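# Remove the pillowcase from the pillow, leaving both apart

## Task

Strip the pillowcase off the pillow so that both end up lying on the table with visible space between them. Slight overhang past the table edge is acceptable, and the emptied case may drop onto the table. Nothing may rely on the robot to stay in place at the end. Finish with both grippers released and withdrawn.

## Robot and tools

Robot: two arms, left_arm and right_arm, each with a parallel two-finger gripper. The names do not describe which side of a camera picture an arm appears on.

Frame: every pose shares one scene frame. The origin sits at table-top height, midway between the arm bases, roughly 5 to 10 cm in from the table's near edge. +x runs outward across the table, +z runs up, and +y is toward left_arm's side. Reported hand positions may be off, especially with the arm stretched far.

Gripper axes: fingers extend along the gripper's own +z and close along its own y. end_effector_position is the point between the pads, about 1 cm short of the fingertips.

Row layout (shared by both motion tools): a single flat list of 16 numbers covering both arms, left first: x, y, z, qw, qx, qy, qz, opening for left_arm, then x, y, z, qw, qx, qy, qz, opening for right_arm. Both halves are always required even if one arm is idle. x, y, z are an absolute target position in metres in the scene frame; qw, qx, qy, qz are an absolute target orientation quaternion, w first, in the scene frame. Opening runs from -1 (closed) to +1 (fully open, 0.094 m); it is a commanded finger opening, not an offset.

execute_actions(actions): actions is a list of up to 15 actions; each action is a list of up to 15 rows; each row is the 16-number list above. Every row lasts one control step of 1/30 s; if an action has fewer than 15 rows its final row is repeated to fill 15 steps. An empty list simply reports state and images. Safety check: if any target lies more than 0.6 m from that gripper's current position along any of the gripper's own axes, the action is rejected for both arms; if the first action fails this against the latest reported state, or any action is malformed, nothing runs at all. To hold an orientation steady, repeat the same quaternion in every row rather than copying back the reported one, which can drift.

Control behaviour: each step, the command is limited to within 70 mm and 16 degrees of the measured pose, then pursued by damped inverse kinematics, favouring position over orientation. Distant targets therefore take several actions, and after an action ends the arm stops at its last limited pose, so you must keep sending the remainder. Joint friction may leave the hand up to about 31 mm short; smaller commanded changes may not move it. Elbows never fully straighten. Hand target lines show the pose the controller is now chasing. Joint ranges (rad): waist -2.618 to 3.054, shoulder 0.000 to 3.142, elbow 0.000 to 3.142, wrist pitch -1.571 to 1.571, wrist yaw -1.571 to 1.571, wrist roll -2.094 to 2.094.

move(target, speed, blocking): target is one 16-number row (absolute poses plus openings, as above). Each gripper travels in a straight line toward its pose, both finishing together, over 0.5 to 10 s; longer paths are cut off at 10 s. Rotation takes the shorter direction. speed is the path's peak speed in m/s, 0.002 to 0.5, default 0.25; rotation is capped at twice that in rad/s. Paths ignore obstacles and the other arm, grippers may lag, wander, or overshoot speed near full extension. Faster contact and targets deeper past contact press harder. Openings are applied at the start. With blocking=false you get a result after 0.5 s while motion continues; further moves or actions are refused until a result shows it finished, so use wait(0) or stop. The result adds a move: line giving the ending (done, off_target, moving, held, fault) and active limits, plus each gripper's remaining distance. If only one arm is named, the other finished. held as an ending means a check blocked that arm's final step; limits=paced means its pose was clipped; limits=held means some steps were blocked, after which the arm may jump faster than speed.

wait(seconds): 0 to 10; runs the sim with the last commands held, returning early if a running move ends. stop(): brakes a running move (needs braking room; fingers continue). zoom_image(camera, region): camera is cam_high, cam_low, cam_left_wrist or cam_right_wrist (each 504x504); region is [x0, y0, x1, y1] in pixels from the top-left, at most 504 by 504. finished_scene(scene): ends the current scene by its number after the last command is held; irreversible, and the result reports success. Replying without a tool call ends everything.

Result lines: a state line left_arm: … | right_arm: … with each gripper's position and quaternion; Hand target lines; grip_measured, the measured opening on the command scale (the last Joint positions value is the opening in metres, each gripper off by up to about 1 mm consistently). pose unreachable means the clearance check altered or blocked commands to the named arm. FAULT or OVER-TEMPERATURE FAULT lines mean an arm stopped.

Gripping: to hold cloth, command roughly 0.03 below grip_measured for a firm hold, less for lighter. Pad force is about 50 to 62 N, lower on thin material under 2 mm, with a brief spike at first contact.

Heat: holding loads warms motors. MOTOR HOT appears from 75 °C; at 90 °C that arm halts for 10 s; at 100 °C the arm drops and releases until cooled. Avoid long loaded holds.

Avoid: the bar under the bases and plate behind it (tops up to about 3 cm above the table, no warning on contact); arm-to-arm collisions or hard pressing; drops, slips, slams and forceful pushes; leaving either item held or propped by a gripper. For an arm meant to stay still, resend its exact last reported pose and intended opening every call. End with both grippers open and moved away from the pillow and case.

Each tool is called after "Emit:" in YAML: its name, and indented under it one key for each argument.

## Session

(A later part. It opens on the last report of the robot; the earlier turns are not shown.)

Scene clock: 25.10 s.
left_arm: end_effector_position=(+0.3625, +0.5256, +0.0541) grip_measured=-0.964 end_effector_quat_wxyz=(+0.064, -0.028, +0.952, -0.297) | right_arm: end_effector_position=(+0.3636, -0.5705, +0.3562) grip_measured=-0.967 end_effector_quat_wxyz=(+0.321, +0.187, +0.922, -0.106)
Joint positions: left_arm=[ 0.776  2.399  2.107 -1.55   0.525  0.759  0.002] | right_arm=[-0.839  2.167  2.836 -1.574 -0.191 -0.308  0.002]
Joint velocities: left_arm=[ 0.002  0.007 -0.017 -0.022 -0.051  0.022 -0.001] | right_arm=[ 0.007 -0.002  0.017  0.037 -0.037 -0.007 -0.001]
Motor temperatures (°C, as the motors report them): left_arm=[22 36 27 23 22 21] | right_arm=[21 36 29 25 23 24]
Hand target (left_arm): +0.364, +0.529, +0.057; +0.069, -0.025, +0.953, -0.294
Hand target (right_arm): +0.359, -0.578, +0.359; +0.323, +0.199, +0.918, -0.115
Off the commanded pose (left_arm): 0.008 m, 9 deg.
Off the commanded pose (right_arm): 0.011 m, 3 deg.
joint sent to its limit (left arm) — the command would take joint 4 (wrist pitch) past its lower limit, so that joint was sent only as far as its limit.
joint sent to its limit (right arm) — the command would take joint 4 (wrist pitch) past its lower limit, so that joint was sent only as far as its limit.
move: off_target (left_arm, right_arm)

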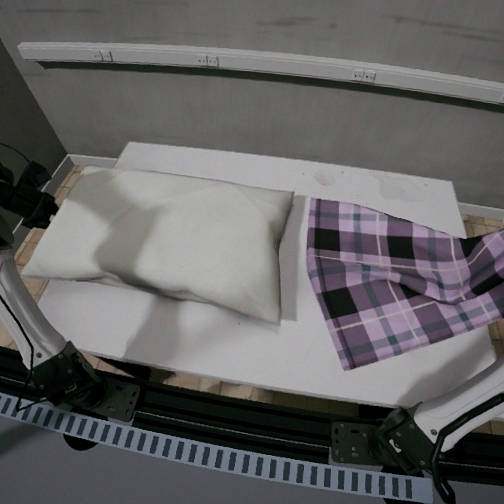

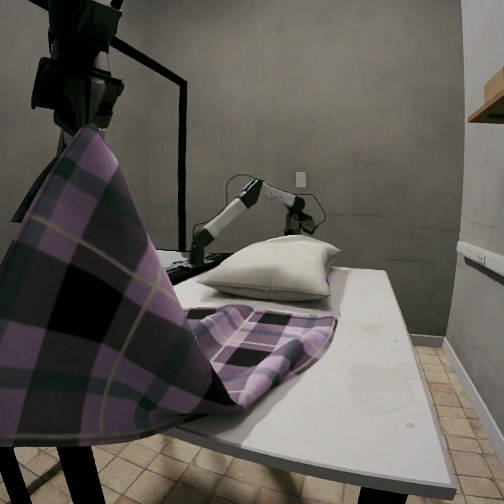

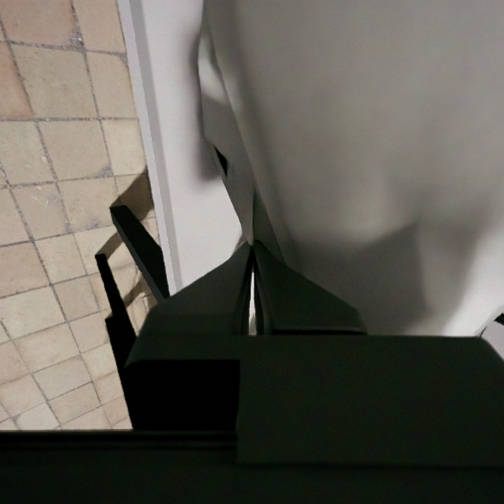

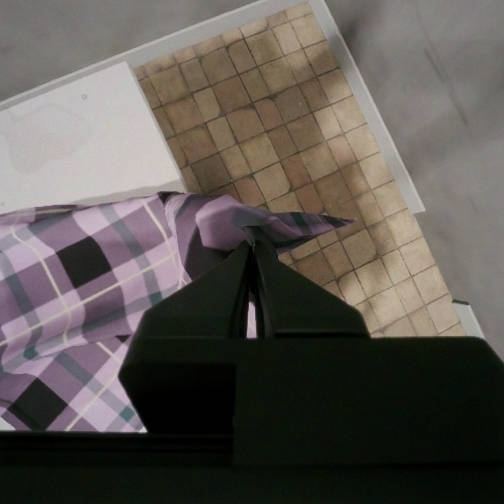

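Emit:
move:
  target: [0.36,0.53,0.055,0,0,0.94,-0.34,0.6,0.34,-0.65,0.37,0.33,0.28,0.89,-0.15,-1]
  speed: 0.12

Emit:
move:
  target: [0.33,0.56,0.16,0.1,-0.1,0.95,-0.25,0.6,0.36,-0.46,0.28,0.3,0.1,0.95,-0.03,-1]
  speed: 0.2

Emit:
move:
  target: [0.30,0.52,0.26,0.165,-0.314,0.934,0.056,1,0.37,-0.36,0.09,0.1,0,0.995,0,-1]
  speed: 0.2

Scene clock: 26.93 s.
left_arm: end_effector_position=(+0.3604, +0.5276, +0.0525) grip_measured=+0.597 end_effector_quat_wxyz=(+0.058, -0.024, +0.955, -0.290) | right_arm: end_effector_position=(+0.3408, -0.6385, +0.3600) grip_measured=-0.967 end_effector_quat_wxyz=(+0.345, +0.271, +0.886, -0.151)
Joint positions: left_arm=[ 0.776  2.399  2.107 -1.549  0.506  0.764  0.075] | right_arm=[-0.953  2.21   2.85  -1.456 -0.153 -0.234  0.002]
Joint velocities: left_arm=[ 0.002  0.002  0.002  0.066  0.037 -0.051 -0.001] | right_arm=[-0.012 -0.007  0.007  0.007  0.007 -0.022  0.001]
Motor temperatures (°C, as the motors report them): left_arm=[22 37 28 23 22 21] | right_arm=[21 36 29 25 23 24]
Hand target (left_arm): +0.360, +0.530, +0.055; +0.060, -0.022, +0.955, -0.289
Hand target (right_arm): +0.339, -0.649, +0.370; +0.361, +0.277, +0.874, -0.169
Off the commanded pose (left_arm): 0.004 m, 9 deg.
Off the commanded pose (right_arm): 0.015 m, 2 deg.
elbow stopped short (right arm): the move would have taken joint 3 (elbow) straighter than the controller allows; a more bent joint 3 avoids this.
joint sent to its limit (left arm) — the command would take joint 4 (wrist pitch) past its lower limit, so that joint was sent only as far as its limit.
move: off_target (left_arm, right_arm)

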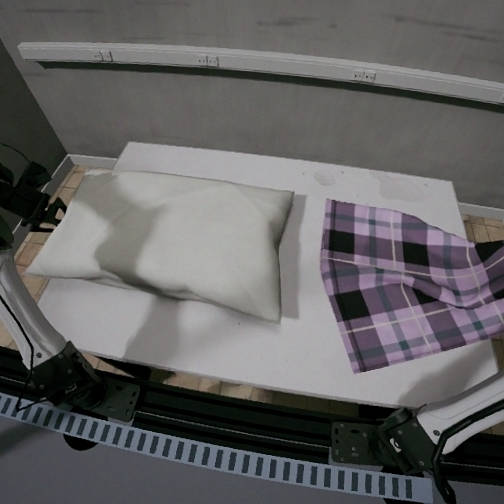

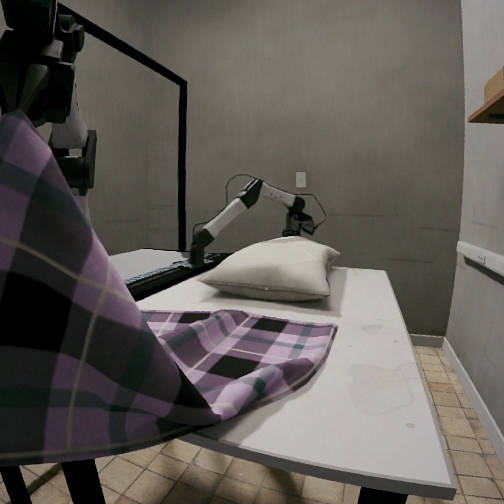

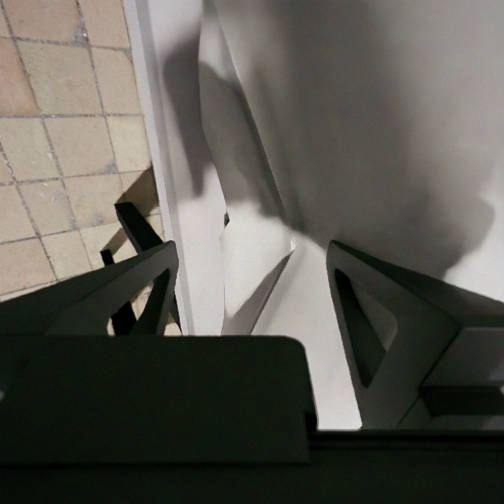

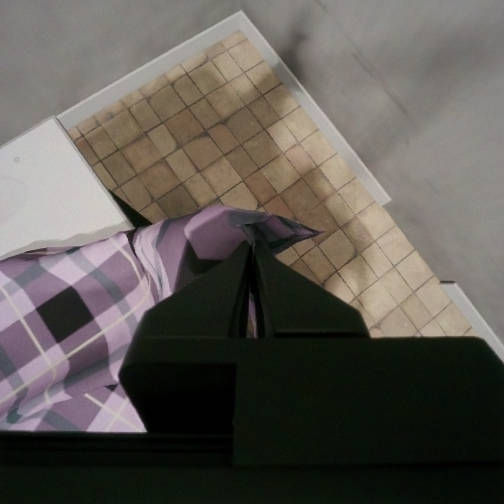

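Scene clock: 28.57 s.
left_arm: end_effector_position=(+0.3362, +0.5661, +0.1559) grip_measured=+0.597 end_effector_quat_wxyz=(+0.150, -0.109, +0.960, -0.209) | right_arm: end_effector_position=(+0.3586, -0.4638, +0.2738) grip_measured=-0.967 end_effector_quat_wxyz=(+0.287, +0.109, +0.951, -0.026)
Joint positions: left_arm=[ 0.886  2.119  2.087 -1.548  0.513  0.632  0.075] | right_arm=[-0.679  1.669  1.797 -1.158 -0.254 -0.318  0.002]
Joint velocities: left_arm=[ 0.017 -0.012  0.002  0.037  0.022 -0.037 -0.   ] | right_arm=[ 0.002 -0.012  0.007 -0.051 -0.007  0.007 -0.001]
Motor temperatures (°C, as the motors report them): left_arm=[22 38 28 23 22 21] | right_arm=[21 37 29 25 23 24]
Hand target (left_arm): +0.332, +0.562, +0.159; +0.149, -0.116, +0.958, -0.217
Hand target (right_arm): +0.360, -0.461, +0.280; +0.301, +0.100, +0.948, -0.028
Off the commanded pose (left_arm): 0.010 m, 8 deg.
Off the commanded pose (right_arm): 0.007 m, 2 deg.
joint sent to its limit (left arm) — the command would take joint 4 (wrist pitch) past its lower limit, so that joint was sent only as far as its limit.
move: off_target (left_arm)

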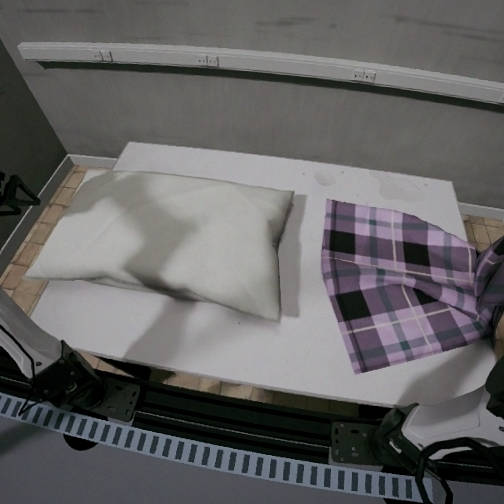

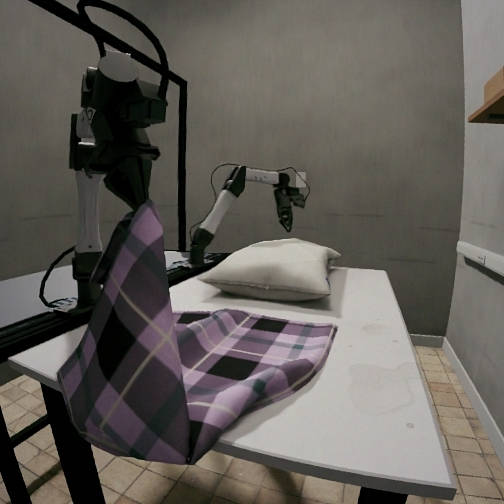

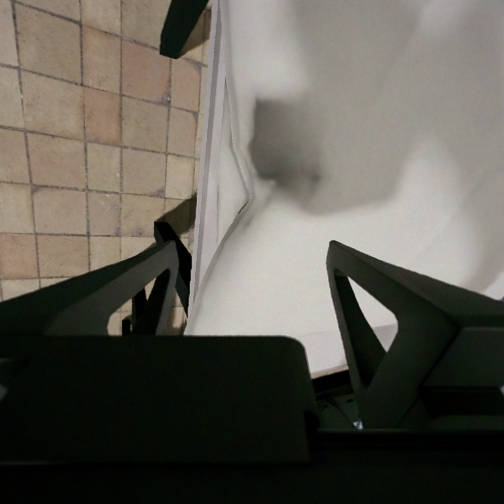

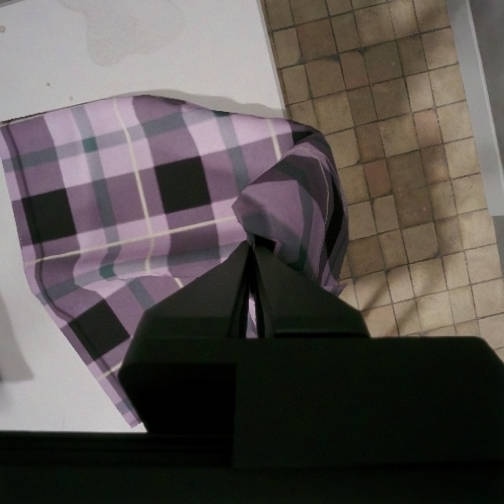

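Scene clock: 30.87 s.
left_arm: end_effector_position=(+0.3055, +0.5249, +0.2527) grip_measured=+1.000 end_effector_quat_wxyz=(+0.162, -0.312, +0.935, +0.053) | right_arm: end_effector_position=(+0.3719, -0.3606, +0.0943) grip_measured=-0.967 end_effector_quat_wxyz=(+0.103, -0.002, +0.995, +0.008)
Joint positions: left_arm=[ 0.614  1.638  1.855 -1.398 -0.039 -0.063  0.094] | right_arm=[-0.35   1.817  1.397 -0.952 -0.105 -0.288  0.002]
Joint velocities: left_arm=[-0.002  0.007  0.007 -0.066 -0.051  0.022  0.   ] | right_arm=[-0.007  0.007 -0.007 -0.022  0.007  0.022 -0.001]
Motor temperatures (°C, as the motors report them): left_arm=[22 38 28 23 22 21] | right_arm=[21 36 29 26 23 24]
Hand target (left_arm): +0.302, +0.521, +0.260; +0.168, -0.313, +0.933, +0.057
Hand target (right_arm): +0.372, -0.361, +0.090; +0.100, +0.000, +0.995, +0.004
Off the commanded pose (left_arm): 0.010 m, 1 deg.
Off the commanded pose (right_arm): 0.005 m, 1 deg.
move: done

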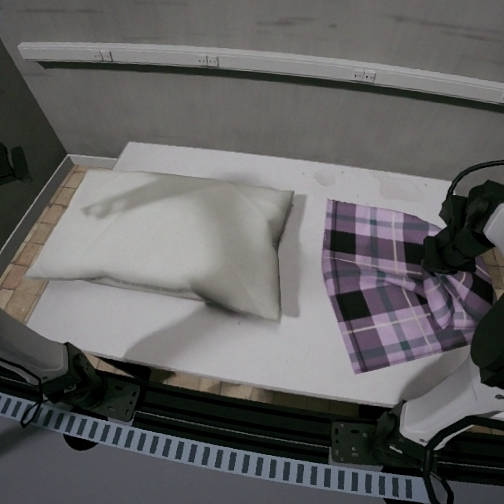

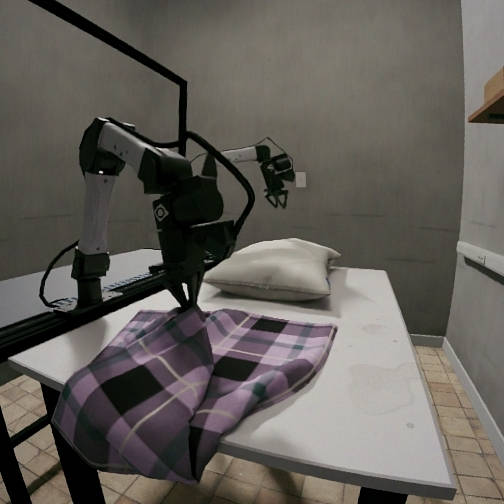

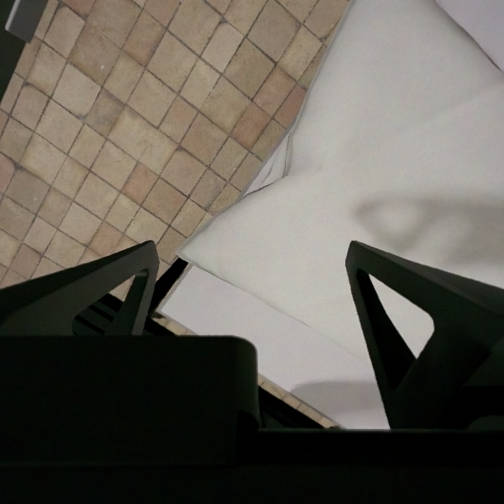

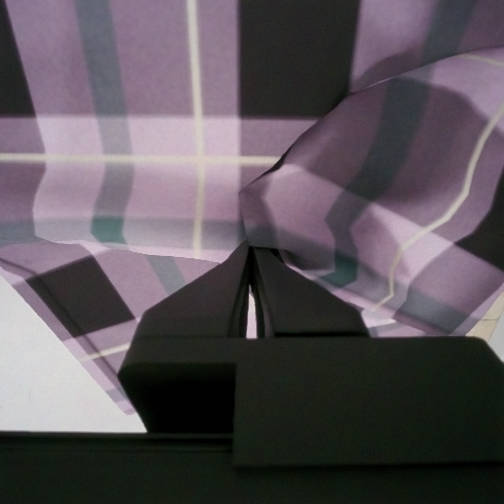

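Emit:
move:
  target: [0.30,0.52,0.26,0.165,-0.314,0.934,0.056,1,0.37,-0.26,0.05,0.05,0,0.998,0,-1]
  speed: 0.12

Emit:
move:
  target: [0.30,0.52,0.26,0.165,-0.314,0.934,0.056,1,0.37,-0.26,0.055,0.05,0,0.998,0,0.6]

Emit:
move:
  target: [0.30,0.52,0.26,0.165,-0.314,0.934,0.056,1,0.33,-0.33,0.25,0.17,0.1,0.98,0,0.6]

Scene clock: 32.43 s.
left_arm: end_effector_position=(+0.3040, +0.5242, +0.2522) grip_measured=+1.000 end_effector_quat_wxyz=(+0.158, -0.314, +0.935, +0.052) | right_arm: end_effector_position=(+0.3722, -0.2588, +0.0558) grip_measured=-0.967 end_effector_quat_wxyz=(+0.054, -0.004, +0.999, +0.006)
Joint positions: left_arm=[ 0.614  1.638  1.855 -1.405 -0.041 -0.066  0.094] | right_arm=[-0.049  1.874  1.341 -0.916 -0.04  -0.001  0.002]
Joint velocities: left_arm=[-0.002 -0.012 -0.012 -0.022  0.051  0.007  0.   ] | right_arm=[-0.007  0.002 -0.002 -0.037 -0.051  0.095 -0.001]
Motor temperatures (°C, as the motors report them): left_arm=[22 38 28 24 22 21] | right_arm=[21 36 29 26 23 24]
Hand target (left_arm): +0.300, +0.520, +0.260; +0.165, -0.314, +0.933, +0.056
Hand target (right_arm): +0.370, -0.260, +0.050; +0.049, +0.000, +0.999, +0.002
Off the commanded pose (left_arm): 0.010 m, 1 deg.
Off the commanded pose (right_arm): 0.006 m, 1 deg.
move: done

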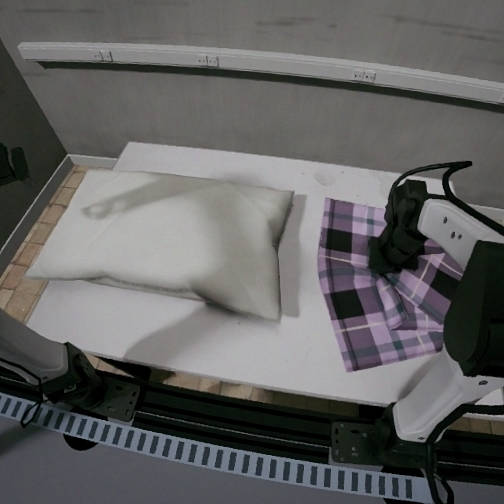

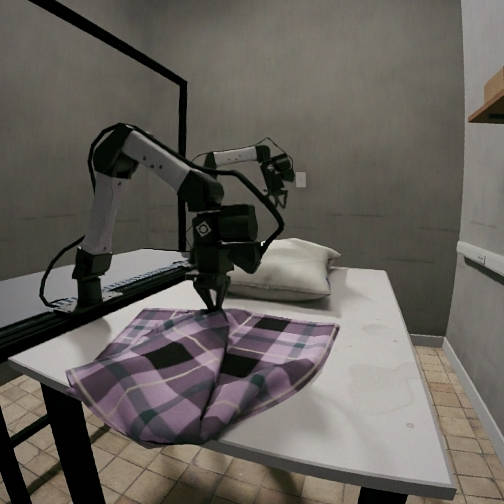

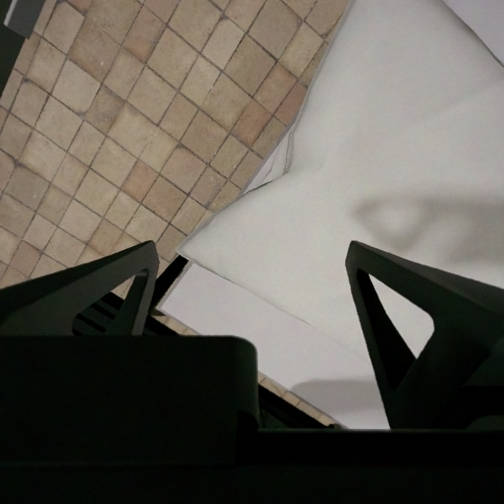

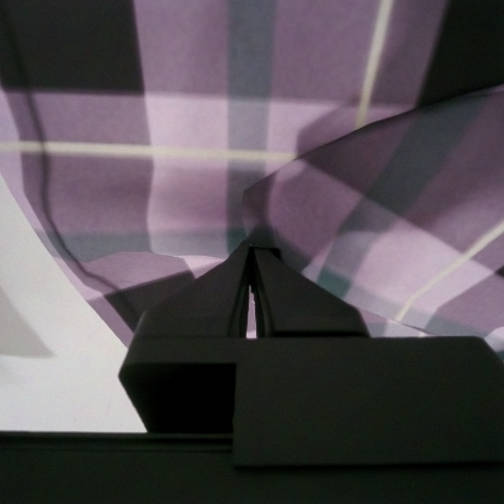

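Scene clock: 33.13 s.
left_arm: end_effector_position=(+0.3040, +0.5242, +0.2522) grip_measured=+1.000 end_effector_quat_wxyz=(+0.158, -0.314, +0.935, +0.052) | right_arm: end_effector_position=(+0.3722, -0.2590, +0.0558) grip_measured=+0.598 end_effector_quat_wxyz=(+0.054, -0.003, +0.999, +0.006)
Joint positions: left_arm=[ 0.614  1.638  1.855 -1.405 -0.041 -0.066  0.094] | right_arm=[-0.049  1.874  1.341 -0.916 -0.039  0.002  0.075]
Joint velocities: left_arm=[ 0.002 -0.002 -0.017 -0.007  0.051 -0.022  0.   ] | right_arm=[ 0.007 -0.032 -0.022 -0.022 -0.051 -0.037 -0.   ]
Motor temperatures (°C, as the motors report them): left_arm=[22 38 28 24 22 21] | right_arm=[21 37 29 25 23 24]
Hand target (left_arm): +0.300, +0.520, +0.260; +0.165, -0.314, +0.933, +0.056
Hand target (right_arm): +0.370, -0.260, +0.055; +0.050, -0.000, +0.999, +0.000
Off the commanded pose (left_arm): 0.010 m, 1 deg.
Off the commanded pose (right_arm): 0.003 m, 1 deg.
move: done

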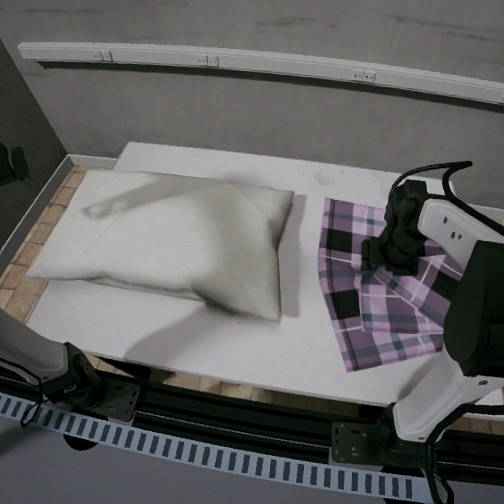

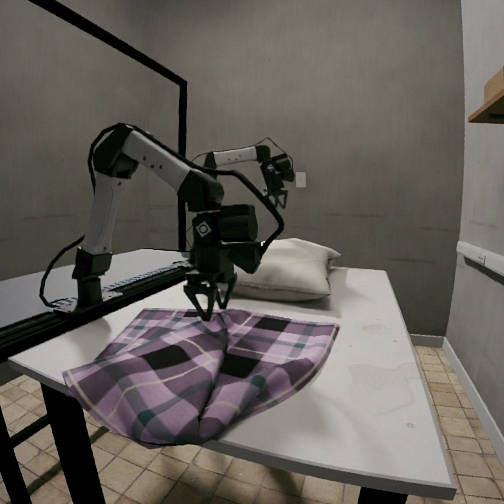

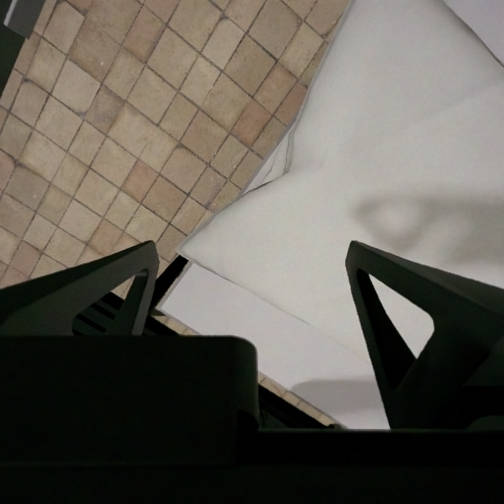

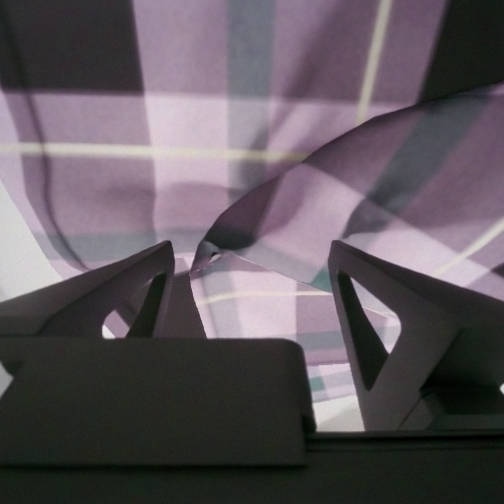

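Scene clock: 34.67 s.
left_arm: end_effector_position=(+0.3040, +0.5242, +0.2522) grip_measured=+1.000 end_effector_quat_wxyz=(+0.158, -0.314, +0.935, +0.052) | right_arm: end_effector_position=(+0.3291, -0.3277, +0.2440) grip_measured=+0.598 end_effector_quat_wxyz=(+0.166, +0.098, +0.981, -0.004)
Joint positions: left_arm=[ 0.614  1.638  1.855 -1.405 -0.041 -0.066  0.094] | right_arm=[-0.286  1.544  1.662 -1.35  -0.063 -0.017  0.075]
Joint velocities: left_arm=[-0.002  0.012 -0.012  0.007  0.007 -0.037  0.   ] | right_arm=[ 0.002 -0.002  0.007 -0.007 -0.037 -0.037 -0.   ]
Motor temperatures (°C, as the motors report them): left_arm=[22 38 28 24 22 21] | right_arm=[21 37 30 25 23 24]
Hand target (left_arm): +0.300, +0.520, +0.260; +0.165, -0.314, +0.933, +0.056
Hand target (right_arm): +0.328, -0.330, +0.250; +0.171, +0.099, +0.980, -0.002
Off the commanded pose (left_arm): 0.010 m, 1 deg.
Off the commanded pose (right_arm): 0.006 m, 1 deg.
move: done

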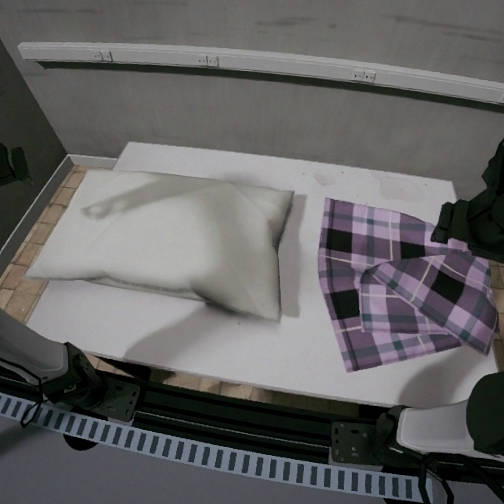

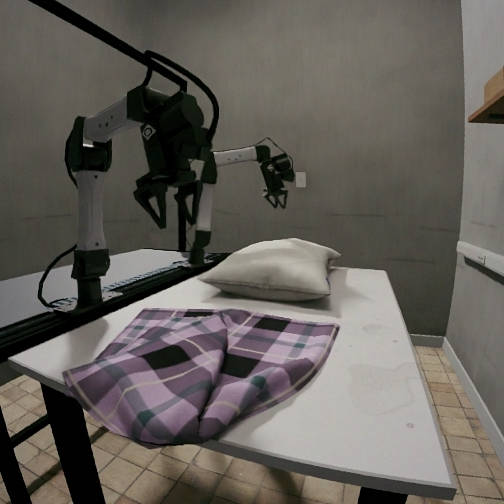

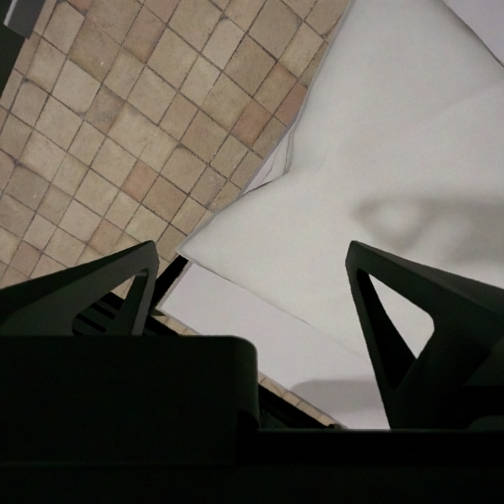

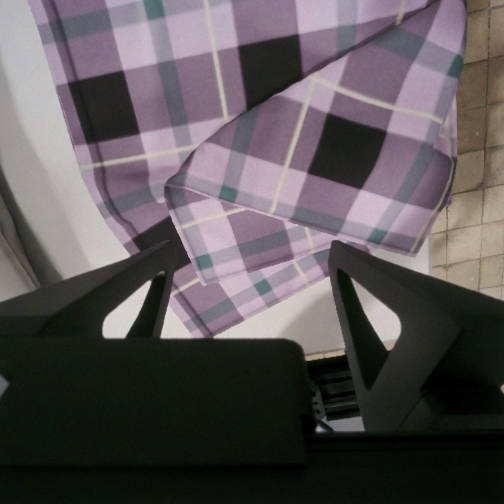

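The pillowcase is off, both items are resting on the table with a clear gap between them, and both arms are clear.

Emit:
finished_scene:
  scene: 2

The scene is finished: the task was done.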